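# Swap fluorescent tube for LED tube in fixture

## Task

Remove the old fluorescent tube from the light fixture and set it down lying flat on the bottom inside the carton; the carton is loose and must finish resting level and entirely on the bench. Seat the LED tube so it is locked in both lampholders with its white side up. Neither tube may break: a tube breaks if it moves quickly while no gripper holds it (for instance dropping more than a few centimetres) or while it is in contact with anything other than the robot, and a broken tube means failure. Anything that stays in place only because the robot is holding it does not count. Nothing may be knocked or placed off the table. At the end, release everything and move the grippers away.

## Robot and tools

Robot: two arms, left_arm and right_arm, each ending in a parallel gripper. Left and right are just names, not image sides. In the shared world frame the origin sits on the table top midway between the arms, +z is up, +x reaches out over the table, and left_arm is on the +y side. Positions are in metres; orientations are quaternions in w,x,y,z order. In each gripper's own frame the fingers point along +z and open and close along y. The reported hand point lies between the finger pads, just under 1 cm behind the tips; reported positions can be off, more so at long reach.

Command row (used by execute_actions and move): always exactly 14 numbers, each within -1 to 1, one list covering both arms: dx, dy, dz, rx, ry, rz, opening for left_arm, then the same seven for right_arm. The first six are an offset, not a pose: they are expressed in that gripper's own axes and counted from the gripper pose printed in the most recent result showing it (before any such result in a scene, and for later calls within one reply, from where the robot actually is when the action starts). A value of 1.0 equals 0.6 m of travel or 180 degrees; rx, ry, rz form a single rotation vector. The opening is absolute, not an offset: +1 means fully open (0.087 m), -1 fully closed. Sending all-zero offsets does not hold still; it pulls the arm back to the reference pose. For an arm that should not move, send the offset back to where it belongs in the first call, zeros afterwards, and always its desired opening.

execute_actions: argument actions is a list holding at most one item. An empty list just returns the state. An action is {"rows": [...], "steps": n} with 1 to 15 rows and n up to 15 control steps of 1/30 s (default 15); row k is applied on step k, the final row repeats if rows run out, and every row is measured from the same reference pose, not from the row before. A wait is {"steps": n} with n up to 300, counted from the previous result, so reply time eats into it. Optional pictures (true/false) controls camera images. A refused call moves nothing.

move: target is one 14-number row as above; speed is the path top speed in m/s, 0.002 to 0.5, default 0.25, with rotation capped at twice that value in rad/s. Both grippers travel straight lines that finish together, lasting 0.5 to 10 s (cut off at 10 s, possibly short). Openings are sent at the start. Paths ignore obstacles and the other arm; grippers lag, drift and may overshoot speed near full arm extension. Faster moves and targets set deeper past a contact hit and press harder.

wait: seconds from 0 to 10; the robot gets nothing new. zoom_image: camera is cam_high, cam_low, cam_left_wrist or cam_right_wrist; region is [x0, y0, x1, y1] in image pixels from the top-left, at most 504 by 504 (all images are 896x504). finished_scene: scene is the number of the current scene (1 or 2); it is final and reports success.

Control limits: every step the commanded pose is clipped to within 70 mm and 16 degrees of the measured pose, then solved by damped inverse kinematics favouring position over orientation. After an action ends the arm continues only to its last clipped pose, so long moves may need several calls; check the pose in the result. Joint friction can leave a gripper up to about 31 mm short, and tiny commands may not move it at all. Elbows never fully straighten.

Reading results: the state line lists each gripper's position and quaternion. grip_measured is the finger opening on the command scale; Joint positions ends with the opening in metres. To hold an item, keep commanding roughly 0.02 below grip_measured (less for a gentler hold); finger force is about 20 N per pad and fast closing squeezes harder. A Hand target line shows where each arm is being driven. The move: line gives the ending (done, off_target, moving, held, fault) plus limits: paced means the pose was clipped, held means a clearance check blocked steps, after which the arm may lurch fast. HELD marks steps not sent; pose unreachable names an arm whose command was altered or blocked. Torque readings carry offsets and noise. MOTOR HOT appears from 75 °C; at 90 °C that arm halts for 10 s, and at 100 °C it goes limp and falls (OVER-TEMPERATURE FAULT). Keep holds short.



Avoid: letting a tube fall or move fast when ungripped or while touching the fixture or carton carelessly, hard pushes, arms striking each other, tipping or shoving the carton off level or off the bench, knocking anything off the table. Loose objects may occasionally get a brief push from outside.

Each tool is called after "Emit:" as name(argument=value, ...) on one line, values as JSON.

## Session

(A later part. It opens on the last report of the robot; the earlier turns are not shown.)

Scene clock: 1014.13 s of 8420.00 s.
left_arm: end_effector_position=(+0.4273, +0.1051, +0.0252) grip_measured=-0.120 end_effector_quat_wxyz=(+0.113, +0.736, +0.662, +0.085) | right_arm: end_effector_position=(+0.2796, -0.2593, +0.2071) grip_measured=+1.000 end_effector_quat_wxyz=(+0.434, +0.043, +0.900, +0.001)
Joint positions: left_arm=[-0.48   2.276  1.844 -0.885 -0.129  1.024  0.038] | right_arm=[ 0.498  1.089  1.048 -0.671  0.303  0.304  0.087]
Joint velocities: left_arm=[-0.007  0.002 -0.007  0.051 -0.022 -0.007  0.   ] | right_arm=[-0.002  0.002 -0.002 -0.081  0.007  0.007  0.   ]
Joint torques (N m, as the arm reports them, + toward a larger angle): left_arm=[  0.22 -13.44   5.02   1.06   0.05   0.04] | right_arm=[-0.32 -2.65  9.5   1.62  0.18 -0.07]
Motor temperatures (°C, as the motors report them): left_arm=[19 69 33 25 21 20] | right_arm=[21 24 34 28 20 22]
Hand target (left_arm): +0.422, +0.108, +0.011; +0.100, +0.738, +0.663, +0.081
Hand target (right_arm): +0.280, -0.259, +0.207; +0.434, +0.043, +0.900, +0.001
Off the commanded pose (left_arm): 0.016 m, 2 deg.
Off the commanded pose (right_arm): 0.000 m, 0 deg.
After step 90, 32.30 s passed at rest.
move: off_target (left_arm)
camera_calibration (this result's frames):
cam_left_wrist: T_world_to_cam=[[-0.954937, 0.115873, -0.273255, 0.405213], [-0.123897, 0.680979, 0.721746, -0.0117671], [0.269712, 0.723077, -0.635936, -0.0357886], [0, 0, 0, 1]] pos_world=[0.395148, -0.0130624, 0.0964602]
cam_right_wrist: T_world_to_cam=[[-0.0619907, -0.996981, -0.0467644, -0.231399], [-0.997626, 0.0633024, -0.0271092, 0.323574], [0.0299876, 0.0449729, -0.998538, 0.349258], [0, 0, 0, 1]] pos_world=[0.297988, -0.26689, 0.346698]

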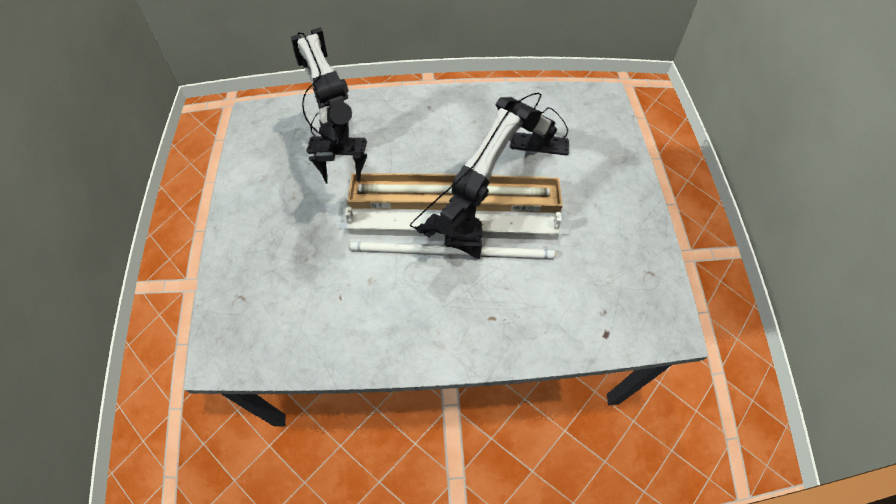

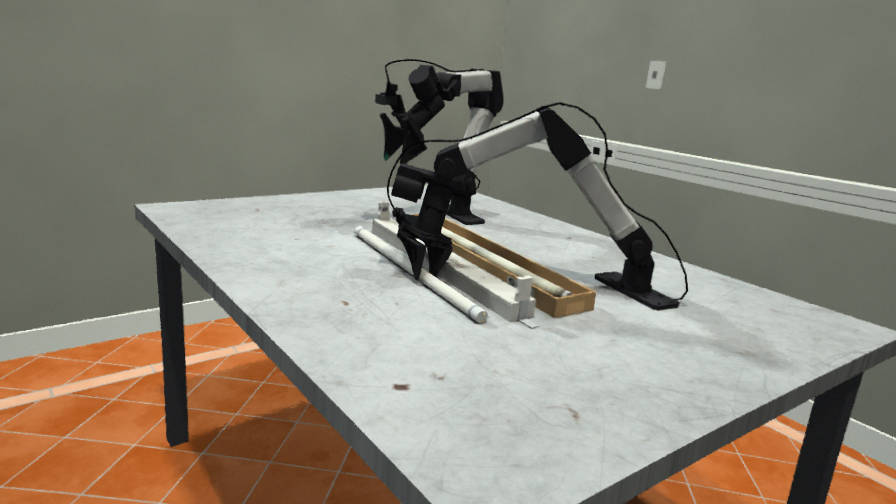

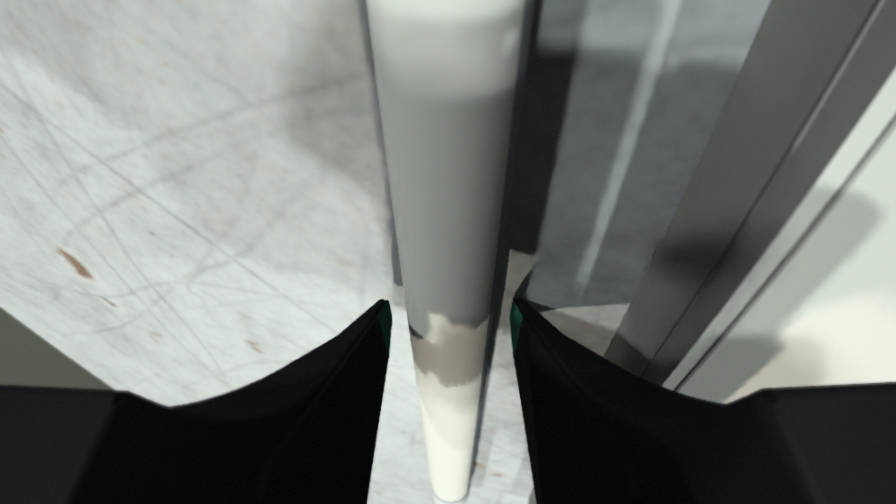

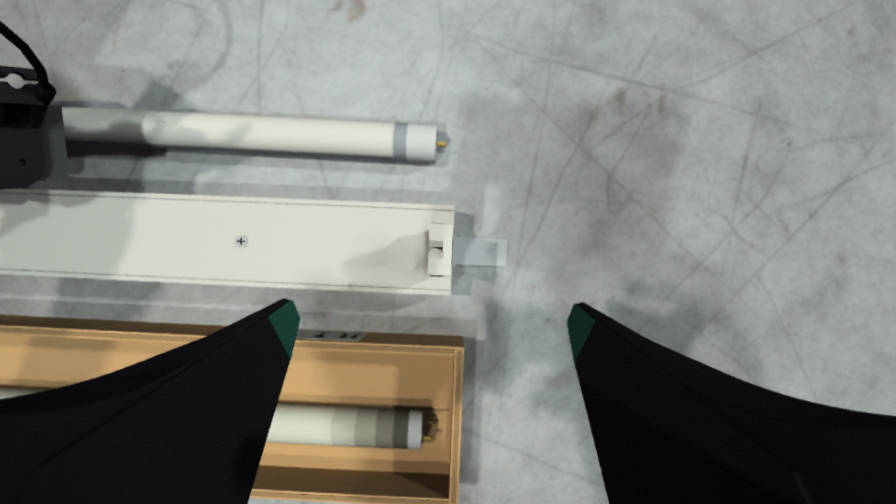

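Emit:
execute_actions(actions=[{"rows": [[0,0,0,0,0,0,-0.2,0,0,0,0,0,0,1],[0,0,0,0,0,0,-0.27,0,0,0,0,0,0,1],[0,0,0,0,0,0,-0.33,0,0,0,0,0,0,1],[0,0,0,0,0,0,-0.37,0,0,0,0,0,0,1],[0,0,0,0,0,0,-0.395,0,0,0,0,0,0,1],[0,0,0,0,0,0,-0.415,0,0,0,0,0,0,1],[0,0,0,0,0,0,-0.43,0,0,0,0,0,0,1],[0,0,0,0,0,0,-0.44,0,0,0,0,0,0,1],[0,0,0,0,0,0,-0.45,0,0,0,0,0,0,1],[0,0,0,0,0,0,-0.46,0,0,0,0,0,0,1],[0,0,0,0,0,0,-0.47,0,0,0,0,0,0,1],[0,0,0,0,0,0,-0.48,0,0,0,0,0,0,1],[0,0,0,0,0,0,-0.485,0,0,0,0,0,0,1]], "steps": 15}], pictures=false)

Emit:
move(target=[-0.0027,0.0171,-0.0818,0,0,0,-0.485, 0,0,0,0,0,0,1], speed=0.04)

Emit:
zoom_image(camera="cam_low", region=[440, 250, 540, 330])

Scene clock: 1039.17 s of 8420.00 s.
left_arm: end_effector_position=(+0.4273, +0.1051, +0.0252) grip_measured=-0.469 end_effector_quat_wxyz=(+0.113, +0.736, +0.662, +0.085) | right_arm: end_effector_position=(+0.2796, -0.2593, +0.2071) grip_measured=+1.000 end_effector_quat_wxyz=(+0.434, +0.043, +0.900, +0.001)
Joint positions: left_arm=[-0.48   2.276  1.844 -0.885 -0.129  1.024  0.023] | right_arm=[ 0.498  1.089  1.048 -0.671  0.303  0.304  0.087]
Joint velocities: left_arm=[ 0.002 -0.012 -0.017  0.037  0.022 -0.007 -0.001] | right_arm=[ 0.002  0.002 -0.002  0.007 -0.007  0.007  0.   ]
Joint torques (N m, as the arm reports them, + toward a larger angle): left_arm=[  0.48 -15.16   7.11   0.92  -0.01   0.07] | right_arm=[-0.41 -2.67  9.42  1.61  0.21 -0.05]
Motor temperatures (°C, as the motors report them): left_arm=[19 68 33 25 21 20] | right_arm=[21 23 34 28 20 22]
Hand target (left_arm): +0.427, +0.105, +0.025; +0.113, +0.736, +0.662, +0.085
Hand target (right_arm): +0.280, -0.259, +0.207; +0.434, +0.043, +0.900, +0.001
Off the commanded pose (left_arm): 0.000 m, 0 deg.
Off the commanded pose (right_arm): 0.000 m, 0 deg.
Steps of this call (steps 1 to 90: nothing new was sent; then 21.53 s passed at rest; steps 91 to 105: all 15 steps of this action). Readings (end_effector_position):
91: left_arm (+0.4273, +0.1051, +0.0252) | right_arm (+0.2796, -0.2593, +0.2071)
92: left_arm (+0.4273, +0.1051, +0.0252) | right_arm (+0.2796, -0.2593, +0.2071)
94: left_arm (+0.4273, +0.1051, +0.0252) | right_arm (+0.2796, -0.2593, +0.2071)
98: left_arm (+0.4273, +0.1051, +0.0252) | right_arm (+0.2796, -0.2593, +0.2071)
105: the state above

Scene clock: 1041.10 s of 8420.00 s.
left_arm: end_effector_position=(+0.4192, +0.1114, +0.0575) grip_measured=-0.469 end_effector_quat_wxyz=(+0.091, +0.739, +0.662, +0.081) | right_arm: end_effector_position=(+0.2796, -0.2593, +0.2071) grip_measured=+1.000 end_effector_quat_wxyz=(+0.434, +0.043, +0.900, +0.001)
Joint positions: left_arm=[-0.48   2.26   1.953 -1.055 -0.129  1.024  0.023] | right_arm=[ 0.498  1.089  1.048 -0.671  0.303  0.304  0.087]
Joint velocities: left_arm=[ 0.017 -0.007 -0.002 -0.051 -0.066  0.037 -0.001] | right_arm=[-0.002  0.007  0.002  0.007 -0.022 -0.037  0.   ]
Joint torques (N m, as the arm reports them, + toward a larger angle): left_arm=[  0.14 -17.15   9.32   0.81  -0.02   0.04] | right_arm=[-0.32 -2.75  9.4   1.64  0.19 -0.06]
Motor temperatures (°C, as the motors report them): left_arm=[19 69 33 25 21 20] | right_arm=[21 23 34 28 20 22]
Hand target (left_arm): +0.424, +0.106, +0.075; +0.113, +0.736, +0.662, +0.085
Hand target (right_arm): +0.280, -0.259, +0.207; +0.434, +0.043, +0.900, +0.001
Off the commanded pose (left_arm): 0.019 m, 3 deg.
Off the commanded pose (right_arm): 0.000 m, 0 deg.
move: off_target (left_arm)
camera_calibration (this result's frames):
cam_left_wrist: T_world_to_cam=[[-0.964068, 0.1231, -0.235413, 0.406477], [-0.0975722, 0.660143, 0.744776, -0.0504539], [0.247089, 0.740984, -0.624412, -0.0108463], [0, 0, 0, 1]] pos_world=[0.389629, -0.00869378, 0.126494]
cam_right_wrist: T_world_to_cam=[[-0.0619907, -0.996981, -0.0467644, -0.231399], [-0.997626, 0.0633024, -0.0271092, 0.323574], [0.0299876, 0.0449729, -0.998538, 0.349258], [0, 0, 0, 1]] pos_world=[0.297988, -0.26689, 0.346698]

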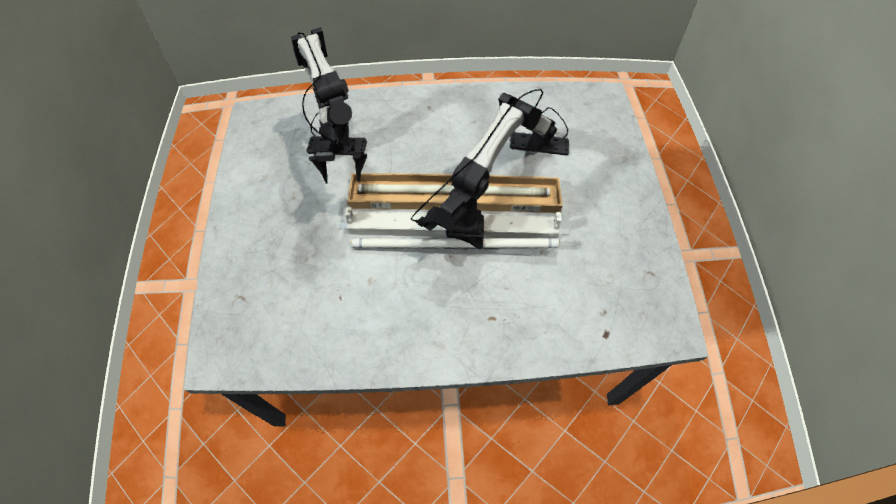

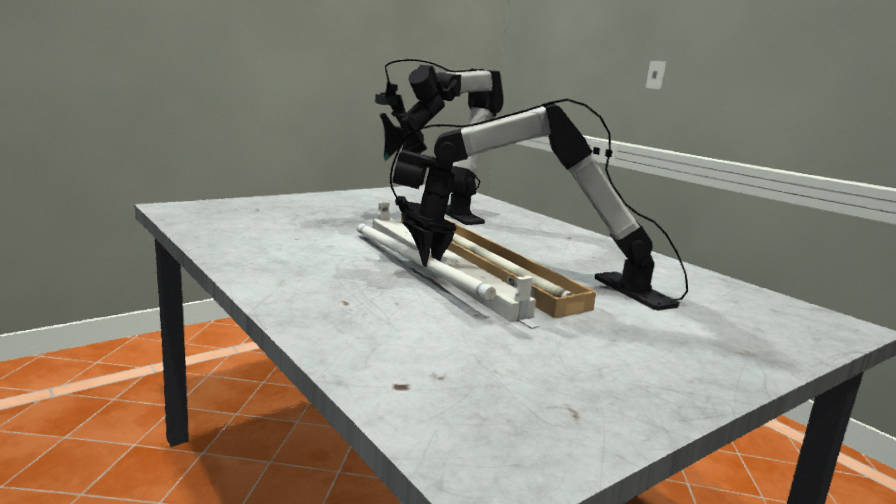

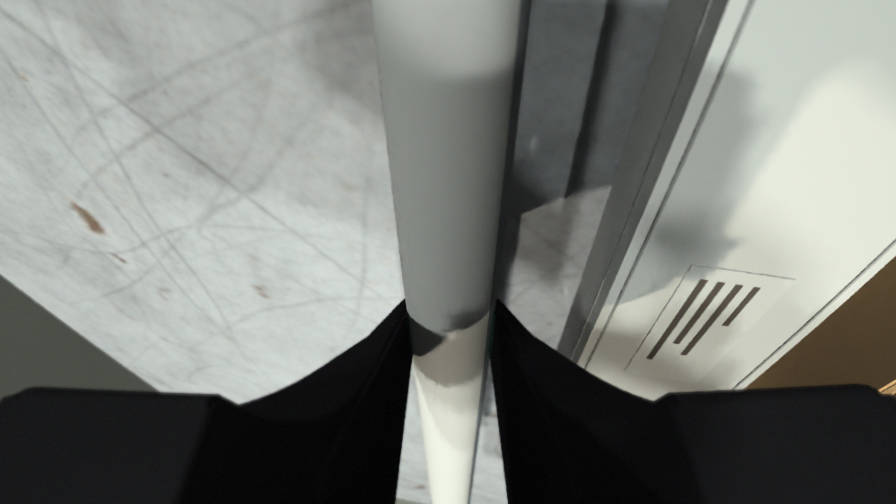

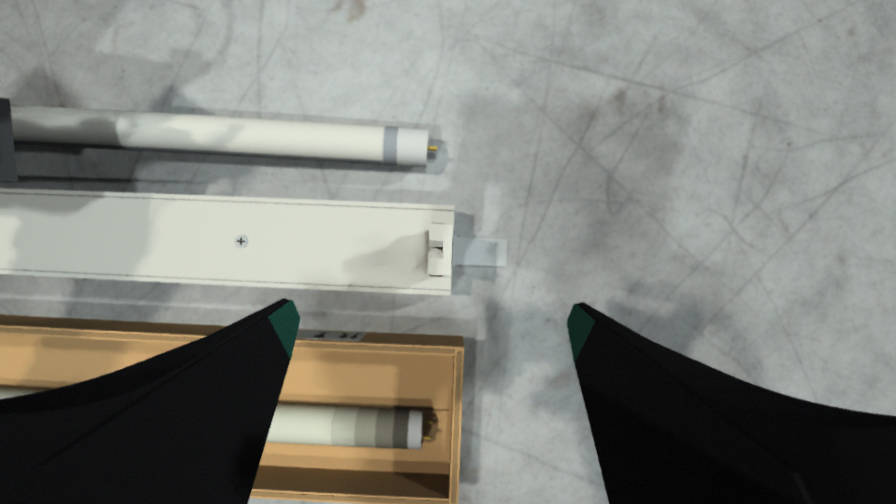

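Region (440, 250, 540, 330) of cam_low's 896x504 image, scaled by 5.040, with more detail than that image has; it fills the top 403 rows of this view, and the rest is white.

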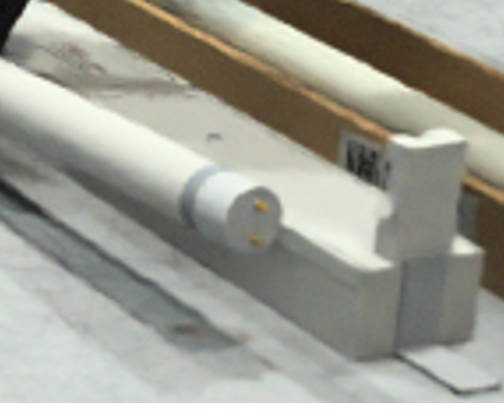

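Emit:
move(target=[-0.0033,-0.009,0.0433,0.05,0,0,-0.485, 0,0,0,0,0,0,1], speed=0.025)

Emit:
zoom_image(camera="cam_low", region=[440, 270, 520, 335])

Emit:
zoom_image(camera="cam_right_wrist", region=[380, 110, 470, 185])

Scene clock: 1072.80 s of 8420.00 s.
left_arm: end_effector_position=(+0.4156, +0.1078, +0.0287) grip_measured=-0.469 end_effector_quat_wxyz=(+0.033, +0.745, +0.666, +0.031) | right_arm: end_effector_position=(+0.2796, -0.2593, +0.2071) grip_measured=+1.000 end_effector_quat_wxyz=(+0.434, +0.043, +0.900, +0.001)
Joint positions: left_arm=[-0.462  2.426  2.149 -1.217 -0.049  1.033  0.023] | right_arm=[ 0.498  1.089  1.048 -0.671  0.303  0.304  0.087]
Joint velocities: left_arm=[ 0.002  0.002  0.012  0.022  0.007 -0.022 -0.001] | right_arm=[-0.012  0.012 -0.007  0.037  0.081 -0.007  0.   ]
Joint torques (N m, as the arm reports them, + toward a larger angle): left_arm=[  1.12 -15.     8.98   0.4    0.07   0.19] | right_arm=[-0.48 -2.83  9.43  1.61  0.2  -0.07]
Motor temperatures (°C, as the motors report them): left_arm=[19 76 37 24 21 20] | right_arm=[21 23 34 28 20 22]
Hand target (left_arm): +0.420, +0.110, +0.030; +0.033, +0.745, +0.666, +0.029
Hand target (right_arm): +0.280, -0.259, +0.207; +0.434, +0.043, +0.900, +0.001
Off the commanded pose (left_arm): 0.005 m, 0 deg.
Off the commanded pose (right_arm): 0.000 m, 0 deg.
MOTOR HOT: a motor of the left arm reached 75 °C. Now the hottest motor of the left arm, joint 2 (shoulder), reports 76 °C. The controller's stop level is 90 °C. To cool a motor, set the load down, stop pushing, or move to a pose that needs little force.
After step 90, 25.37 s passed at rest.
move: done
camera_calibration (this result's frames):
cam_left_wrist: T_world_to_cam=[[-0.988158, 0.128694, -0.083559, 0.401632], [0.0194607, 0.645282, 0.763697, -0.0744738], [0.152202, 0.753027, -0.640145, 0.0133269], [0, 0, 0, 1]] pos_world=[0.396296, -0.0136666, 0.0989665]
cam_right_wrist: T_world_to_cam=[[-0.0619907, -0.996981, -0.0467644, -0.231399], [-0.997626, 0.0633024, -0.0271092, 0.323574], [0.0299876, 0.0449729, -0.998538, 0.349258], [0, 0, 0, 1]] pos_world=[0.297988, -0.26689, 0.346698]

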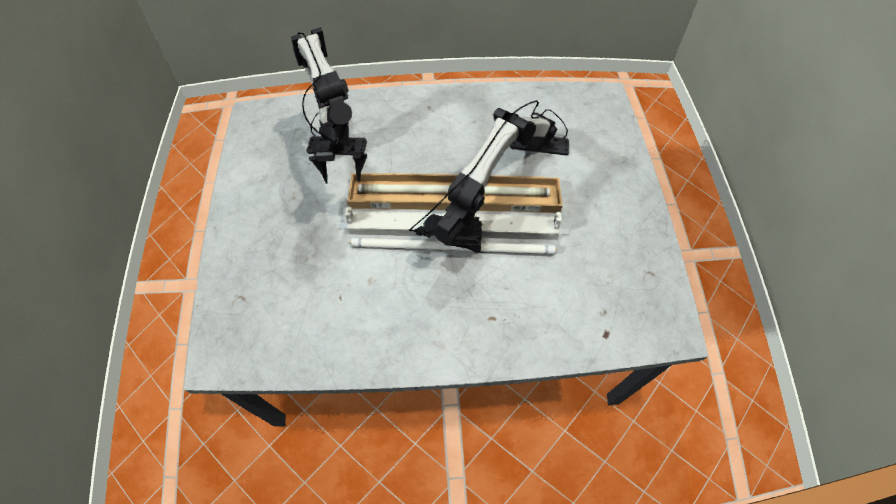

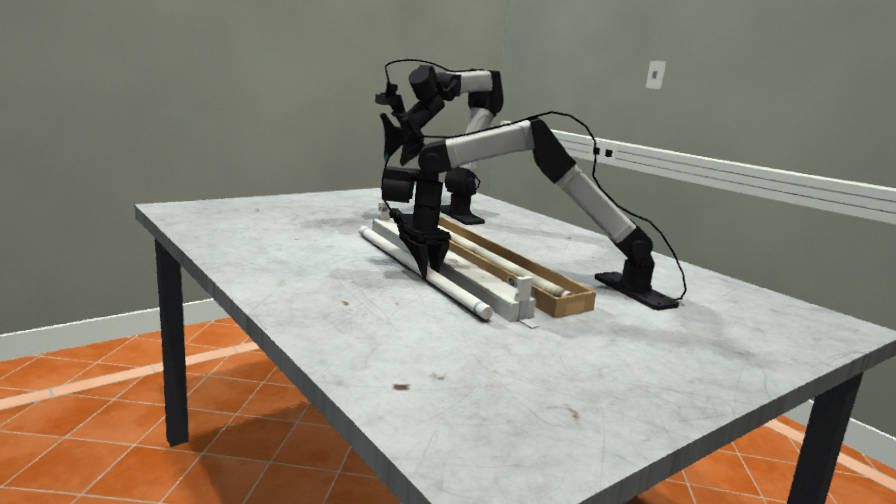

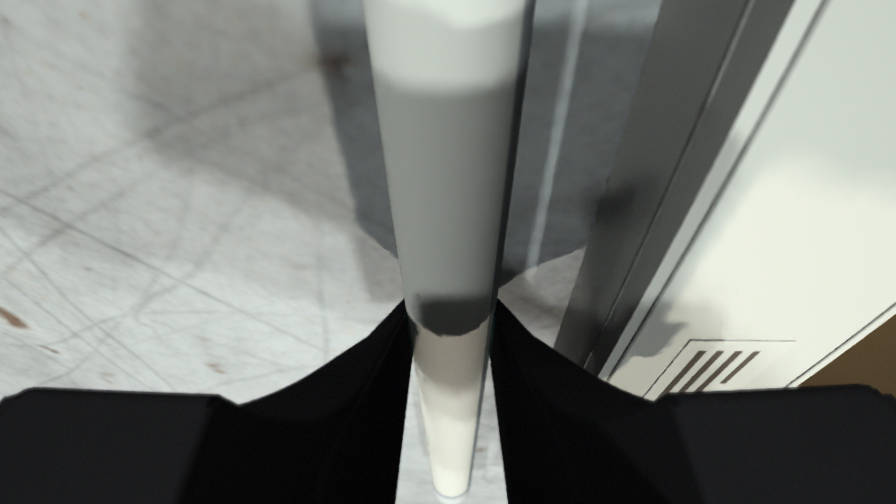

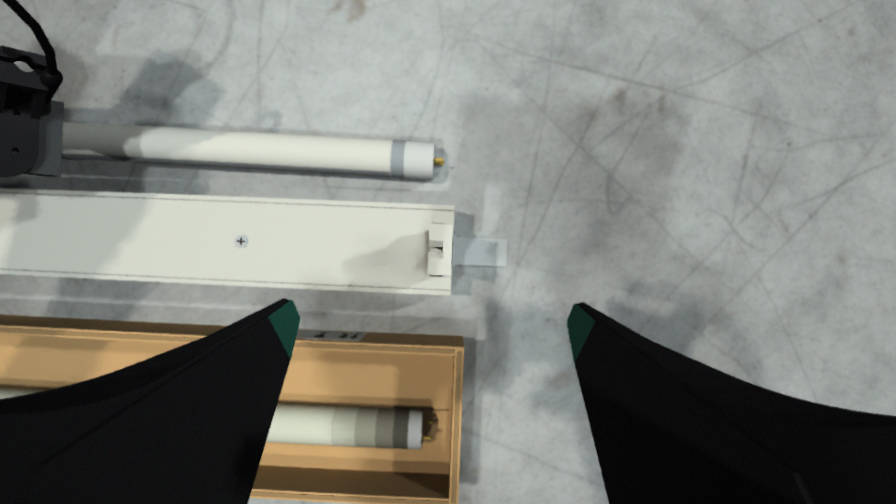

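Region (440, 270, 520, 335) of cam_low's 896x504 image, scaled by 6.300, with more detail than that image has; it fills the top 410 rows of this view, and the rest is white.

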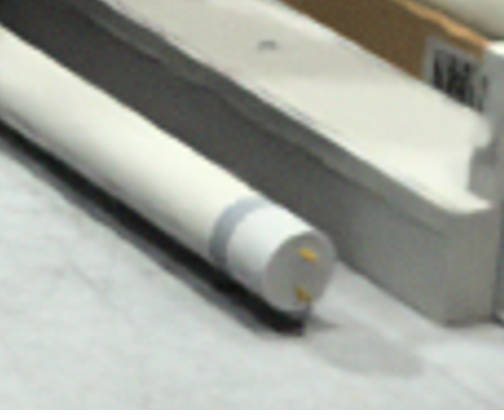

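Region (380, 110, 470, 185) of cam_right_wrist's 896x504 image, scaled by 5.600, with more detail than that image has.

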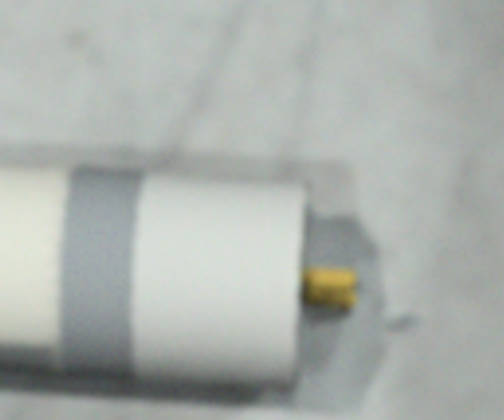

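Emit:
move(target=[0.0053,0.0148,0.0045,0,0,0,-0.485, 0,0,0,0,0,0,1], speed=0.02)

Emit:
execute_actions(actions=[{"rows": [[0,0,0,0,0,0,-0.47,0,0,0,0,0,0,1],[0,0,0,0,0,0,-0.46,0,0,0,0,0,0,1],[0,0,0,0,0,0,-0.45,0,0,0,0,0,0,1],[0,0,0,0,0,0,-0.44,0,0,0,0,0,0,1],[0,0,0,0,0,0,-0.42,0,0,0,0,0,0,1],[0,0,0,0,0,0,-0.39,0,0,0,0,0,0,1],[0,0,0,0,0,0,-0.35,0,0,0,0,0,0,1],[0,0,0,0,0,0,-0.3,0,0,0,0,0,0,1],[0,0,0,0,0,0,-0.25,0,0,0,0,0,0,1],[0,0,0,0,0,0,-0.2,0,0,0,0,0,0,1]], "steps": 12}], pictures=false)

Emit:
move(target=[-0.043,0.0015,0.002,0,0,0,-0.2, 0,0,0,0,0,0,1], speed=0.03)

Scene clock: 1107.60 s of 8420.00 s.
left_arm: end_effector_position=(+0.4196, +0.1071, +0.0249) grip_measured=-0.469 end_effector_quat_wxyz=(+0.032, +0.746, +0.664, +0.031) | right_arm: end_effector_position=(+0.2796, -0.2593, +0.2071) grip_measured=+1.000 end_effector_quat_wxyz=(+0.434, +0.043, +0.900, +0.001)
Joint positions: left_arm=[-0.458  2.448  2.173 -1.221 -0.047  1.042  0.023] | right_arm=[ 0.498  1.089  1.048 -0.671  0.303  0.304  0.087]
Joint velocities: left_arm=[ 0.002 -0.002 -0.002  0.081 -0.051  0.051  0.001] | right_arm=[-0.002 -0.002 -0.007 -0.022  0.007 -0.037  0.   ]
Joint torques (N m, as the arm reports them, + toward a larger angle): left_arm=[  1.17 -15.13   8.85   0.41   0.03   0.16] | right_arm=[-0.39 -2.68  9.41  1.61  0.22 -0.08]
Motor temperatures (°C, as the motors report them): left_arm=[19 75 38 24 21 20] | right_arm=[21 23 34 28 20 22]
Hand target (left_arm): +0.425, +0.110, +0.026; +0.033, +0.745, +0.666, +0.031
Hand target (right_arm): +0.280, -0.259, +0.207; +0.434, +0.043, +0.900, +0.001
Off the commanded pose (left_arm): 0.006 m, 0 deg.
Off the commanded pose (right_arm): 0.000 m, 0 deg.
MOTOR HOT: still on. Now the hottest motor of the left arm, joint 2 (shoulder), reports 75 °C; the controller's stop level is 90 °C.
After step 90, 31.03 s passed at rest.
move: done
camera_calibration (this result's frames):
cam_left_wrist: T_world_to_cam=[[-0.987694, 0.133317, -0.0817774, 0.404628], [0.0238163, 0.644981, 0.763827, -0.0730727], [0.154576, 0.75248, -0.640219, 0.00988955], [0, 0, 0, 1]] pos_world=[0.399861, -0.0142551, 0.0952359]
cam_right_wrist: T_world_to_cam=[[-0.0619907, -0.996981, -0.0467644, -0.231399], [-0.997626, 0.0633024, -0.0271092, 0.323574], [0.0299876, 0.0449729, -0.998538, 0.349258], [0, 0, 0, 1]] pos_world=[0.297988, -0.26689, 0.346698]

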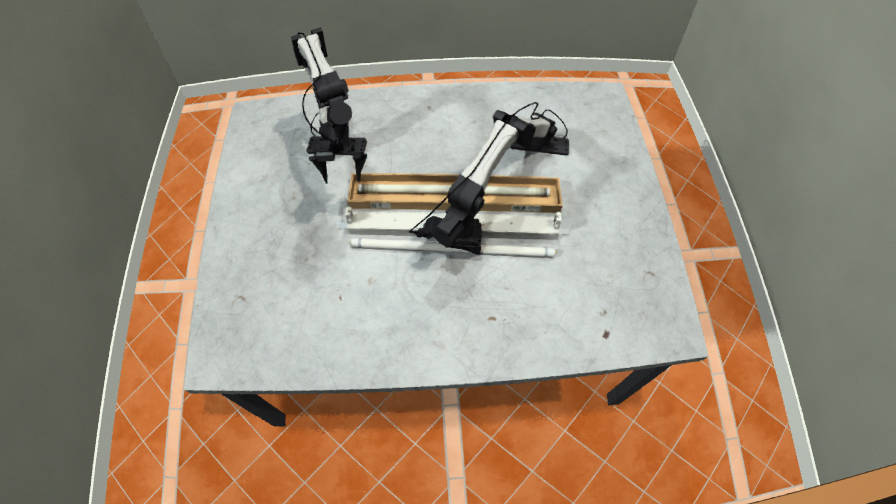

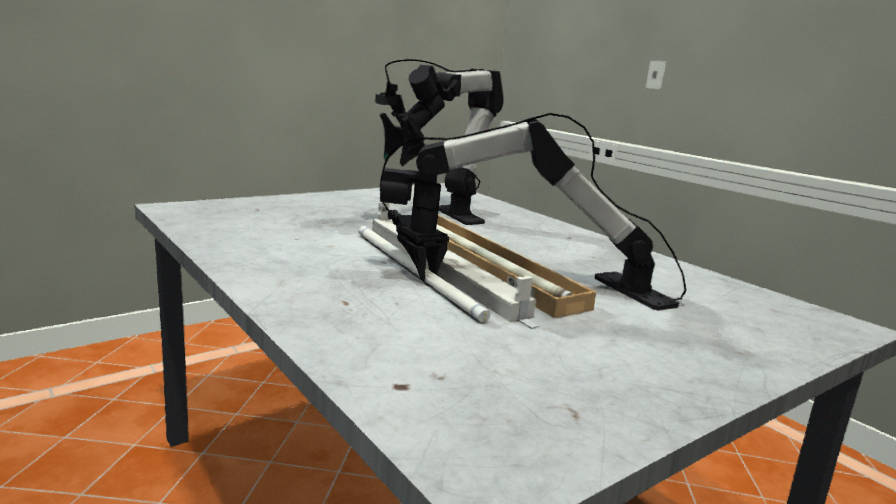

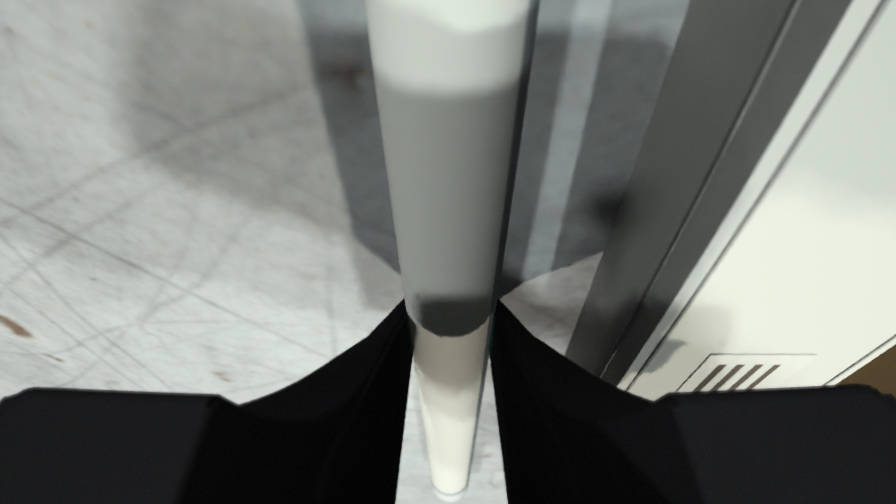

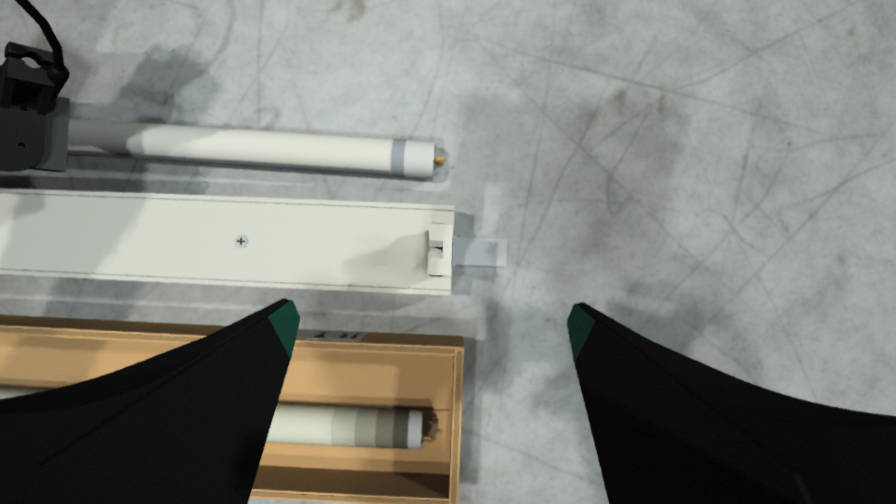

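Scene clock: 1108.00 s of 8420.00 s.
left_arm: end_effector_position=(+0.4196, +0.1071, +0.0249) grip_measured=-0.202 end_effector_quat_wxyz=(+0.032, +0.746, +0.664, +0.031) | right_arm: end_effector_position=(+0.2796, -0.2593, +0.2071) grip_measured=+1.000 end_effector_quat_wxyz=(+0.434, +0.043, +0.900, +0.001)
Joint positions: left_arm=[-0.458  2.448  2.173 -1.221 -0.047  1.042  0.035] | right_arm=[ 0.498  1.089  1.048 -0.671  0.303  0.304  0.087]
Joint velocities: left_arm=[-0.007 -0.017 -0.007 -0.007  0.095 -0.081  0.003] | right_arm=[-0.012  0.007  0.007 -0.007 -0.007 -0.037  0.   ]
Joint torques (N m, as the arm reports them, + toward a larger angle): left_arm=[  0.59 -16.17   6.99   0.52   0.04   0.09] | right_arm=[-0.43 -2.65  9.45  1.63  0.2  -0.06]
Motor temperatures (°C, as the motors report them): left_arm=[19 75 38 24 21 20] | right_arm=[21 23 34 28 20 22]
Hand target (left_arm): +0.420, +0.107, +0.025; +0.032, +0.746, +0.664, +0.031
Hand target (right_arm): +0.280, -0.259, +0.207; +0.434, +0.043, +0.900, +0.001
Off the commanded pose (left_arm): 0.000 m, 0 deg.
Off the commanded pose (right_arm): 0.000 m, 0 deg.
MOTOR HOT: still on. Now the hottest motor of the left arm, joint 2 (shoulder), reports 75 °C; the controller's stop level is 90 °C.
Steps of this call (steps 1 to 12: all 12 steps of this action). Readings (end_effector_position):
1: left_arm (+0.4196, +0.1071, +0.0249) | right_arm (+0.2796, -0.2593, +0.2071)
2: left_arm (+0.4196, +0.1071, +0.0249) | right_arm (+0.2796, -0.2593, +0.2071)
4: left_arm (+0.4196, +0.1071, +0.0249) | right_arm (+0.2796, -0.2593, +0.2071)
8: left_arm (+0.4196, +0.1071, +0.0249) | right_arm (+0.2796, -0.2593, +0.2071)
12: the state above

Scene clock: 1109.40 s of 8420.00 s.
left_arm: end_effector_position=(+0.4197, +0.0852, +0.0254) grip_measured=-0.200 end_effector_quat_wxyz=(+0.036, +0.746, +0.664, +0.030) | right_arm: end_effector_position=(+0.2796, -0.2593, +0.2071) grip_measured=+1.000 end_effector_quat_wxyz=(+0.434, +0.043, +0.900, +0.001)
Joint positions: left_arm=[-0.493  2.521  2.309 -1.278 -0.047  1.008  0.035] | right_arm=[ 0.498  1.089  1.048 -0.671  0.303  0.304  0.087]
Joint velocities: left_arm=[-0.007 -0.012 -0.002 -0.081  0.051  0.022  0.   ] | right_arm=[ 0.007 -0.007 -0.012  0.007 -0.007 -0.051  0.   ]
Joint torques (N m, as the arm reports them, + toward a larger angle): left_arm=[ -0.27 -15.15   8.77   0.43   0.01  -0.03] | right_arm=[-0.31 -2.72  9.45  1.61  0.2  -0.07]
Motor temperatures (°C, as the motors report them): left_arm=[19 75 38 24 21 20] | right_arm=[21 23 34 28 20 22]
Hand target (left_arm): +0.418, +0.081, +0.024; +0.033, +0.746, +0.664, +0.030
Hand target (right_arm): +0.280, -0.259, +0.207; +0.434, +0.043, +0.900, +0.001
Off the commanded pose (left_arm): 0.005 m, 0 deg.
Off the commanded pose (right_arm): 0.000 m, 0 deg.
MOTOR HOT: still on. Now the hottest motor of the left arm, joint 2 (shoulder), reports 75 °C; the controller's stop level is 90 °C.
move: done
camera_calibration (this result's frames):
cam_left_wrist: T_world_to_cam=[[-0.987249, 0.133256, -0.0870751, 0.407719], [0.0207706, 0.650174, 0.759502, -0.0582948], [0.157822, 0.748009, -0.644651, 0.0257806], [0, 0, 0, 1]] pos_world=[0.399662, -0.0357133, 0.0963967]
cam_right_wrist: T_world_to_cam=[[-0.0619907, -0.996981, -0.0467644, -0.231399], [-0.997626, 0.0633024, -0.0271092, 0.323574], [0.0299876, 0.0449729, -0.998538, 0.349258], [0, 0, 0, 1]] pos_world=[0.297988, -0.26689, 0.346698]

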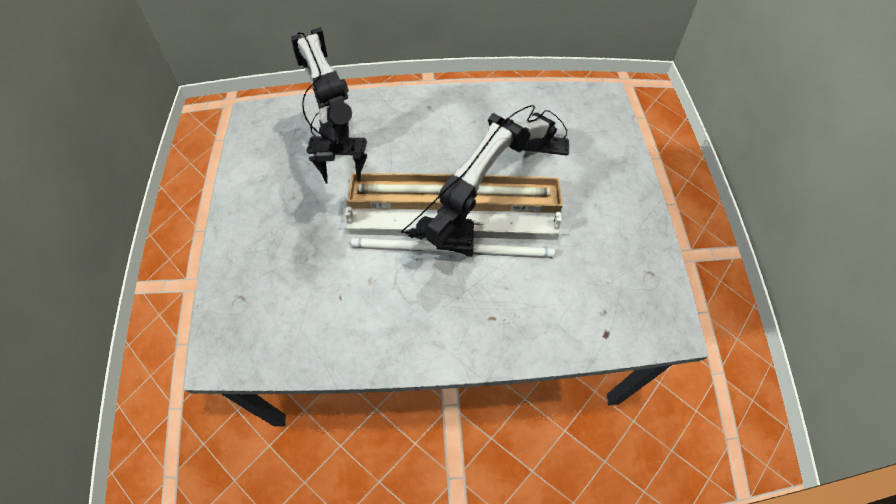

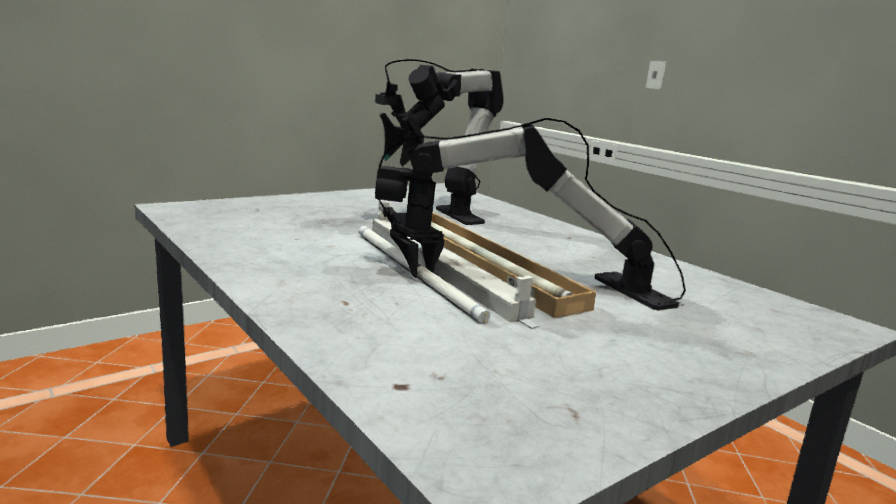

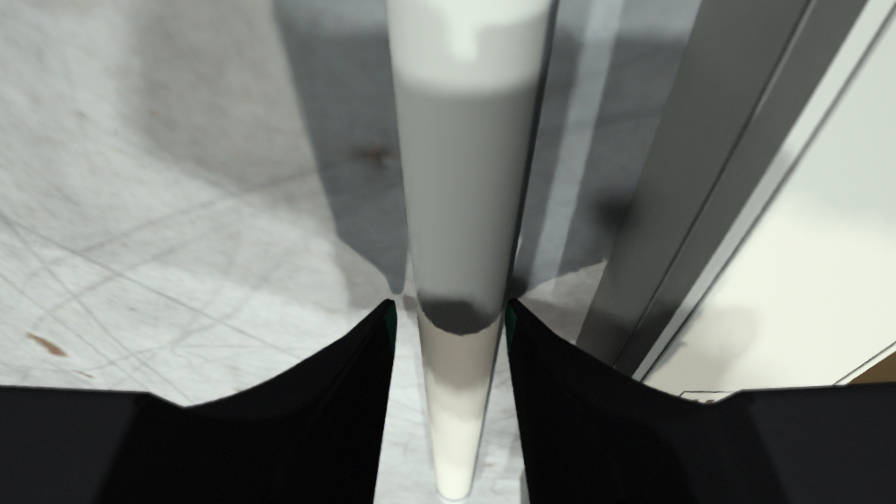

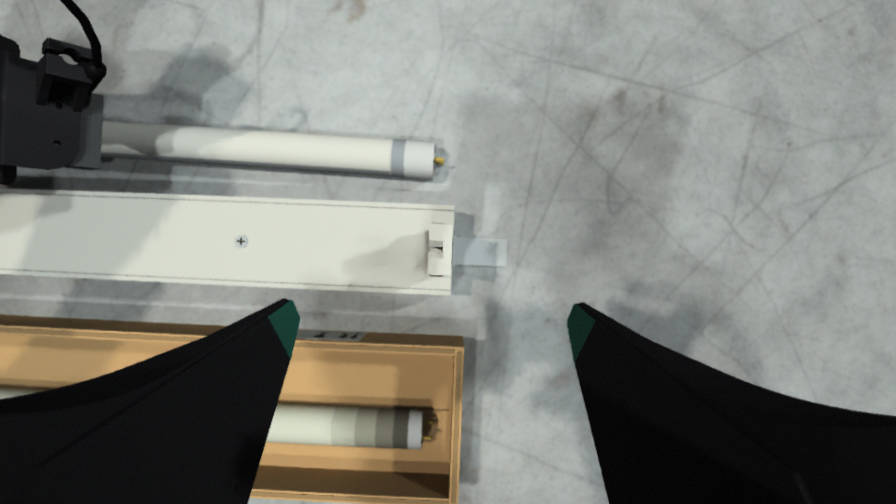

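Emit:
move(target=[-0.0039,-0.0093,0.0127,0.008,0.004,0,-0.2, 0,0,0,0,0,0,1], speed=0.02)

Emit:
zoom_image(camera="cam_right_wrist", region=[380, 120, 470, 195])

Scene clock: 1134.53 s of 8420.00 s.
left_arm: end_effector_position=(+0.4176, +0.0869, +0.0203) grip_measured=-0.200 end_effector_quat_wxyz=(+0.027, +0.746, +0.664, +0.028) | right_arm: end_effector_position=(+0.2796, -0.2593, +0.2071) grip_measured=+1.000 end_effector_quat_wxyz=(+0.434, +0.043, +0.900, +0.001)
Joint positions: left_arm=[-0.493  2.533  2.31  -1.285 -0.047  1.007  0.035] | right_arm=[ 0.498  1.089  1.048 -0.671  0.303  0.304  0.087]
Joint velocities: left_arm=[-0.012  0.002  0.007 -0.037 -0.037  0.007 -0.001] | right_arm=[-0.017 -0.002 -0.007  0.022 -0.022  0.007  0.   ]
Joint torques (N m, as the arm reports them, + toward a larger angle): left_arm=[ -0.23 -15.49   8.01   0.39   0.03  -0.01] | right_arm=[-0.4  -2.76  9.38  1.63  0.2  -0.07]
Motor temperatures (°C, as the motors report them): left_arm=[19 76 39 24 21 20] | right_arm=[21 23 34 28 20 22]
Hand target (left_arm): +0.414, +0.083, +0.017; +0.023, +0.747, +0.664, +0.026
Hand target (right_arm): +0.280, -0.259, +0.207; +0.434, +0.043, +0.900, +0.001
Off the commanded pose (left_arm): 0.005 m, 1 deg.
Off the commanded pose (right_arm): 0.000 m, 0 deg.
MOTOR HOT: still on. Now the hottest motor of the left arm, joint 2 (shoulder), reports 76 °C; the controller's stop level is 90 °C.
After step 90, 21.13 s passed at rest.
move: done
camera_calibration (this result's frames):
cam_left_wrist: T_world_to_cam=[[-0.988508, 0.133019, -0.071821, 0.405208], [0.0306632, 0.641658, 0.766378, -0.0590092], [0.148028, 0.755368, -0.638362, 0.024902], [0, 0, 0, 1]] pos_world=[0.398674, -0.034847, 0.0902223]
cam_right_wrist: T_world_to_cam=[[-0.0619907, -0.996981, -0.0467644, -0.231399], [-0.997626, 0.0633024, -0.0271092, 0.323574], [0.0299876, 0.0449729, -0.998538, 0.349258], [0, 0, 0, 1]] pos_world=[0.297988, -0.26689, 0.346698]

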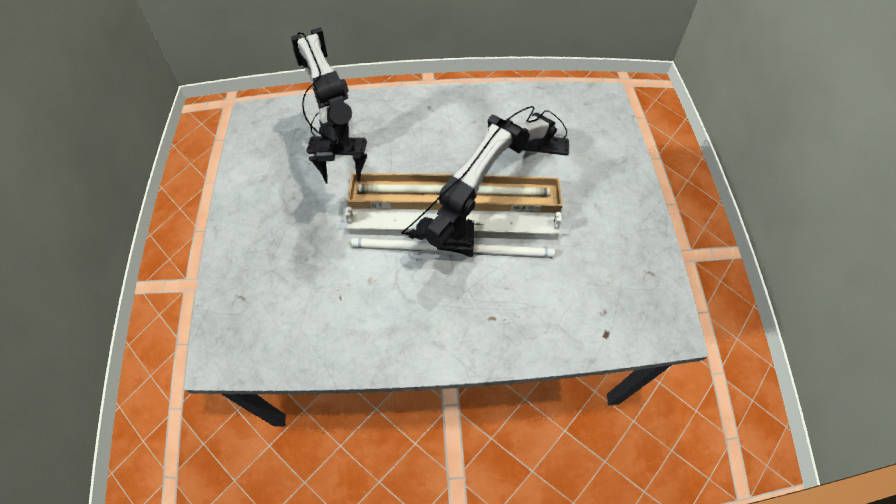

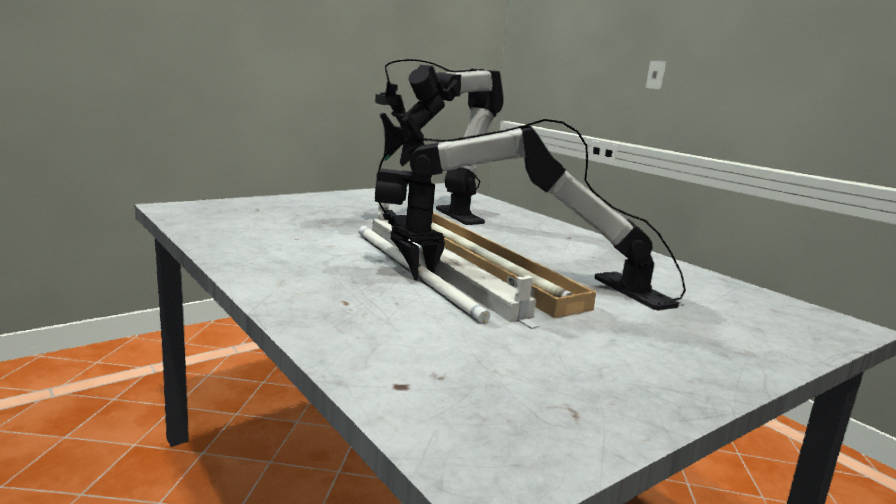

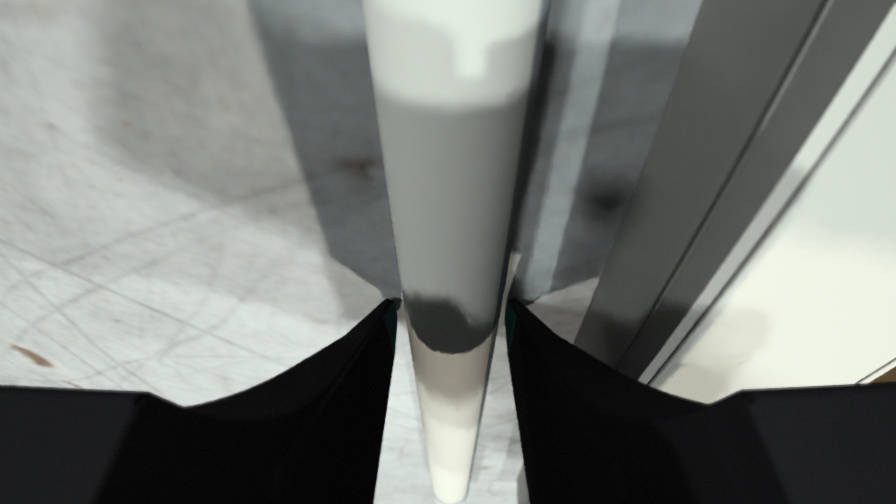

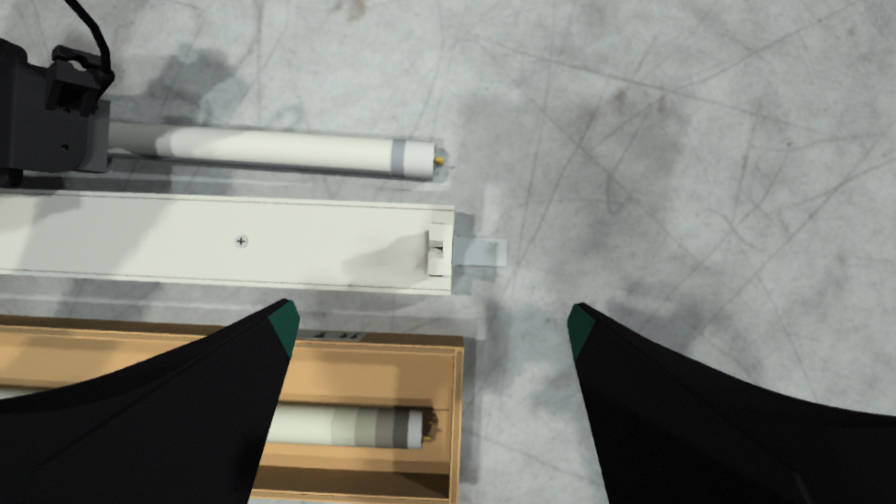

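Region (380, 120, 470, 195) of cam_right_wrist's 896x504 image, scaled by 5.600, with more detail than that image has.

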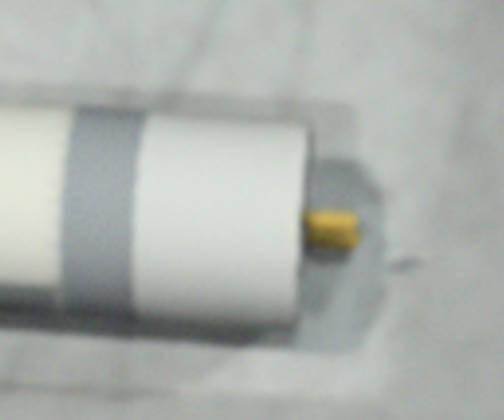

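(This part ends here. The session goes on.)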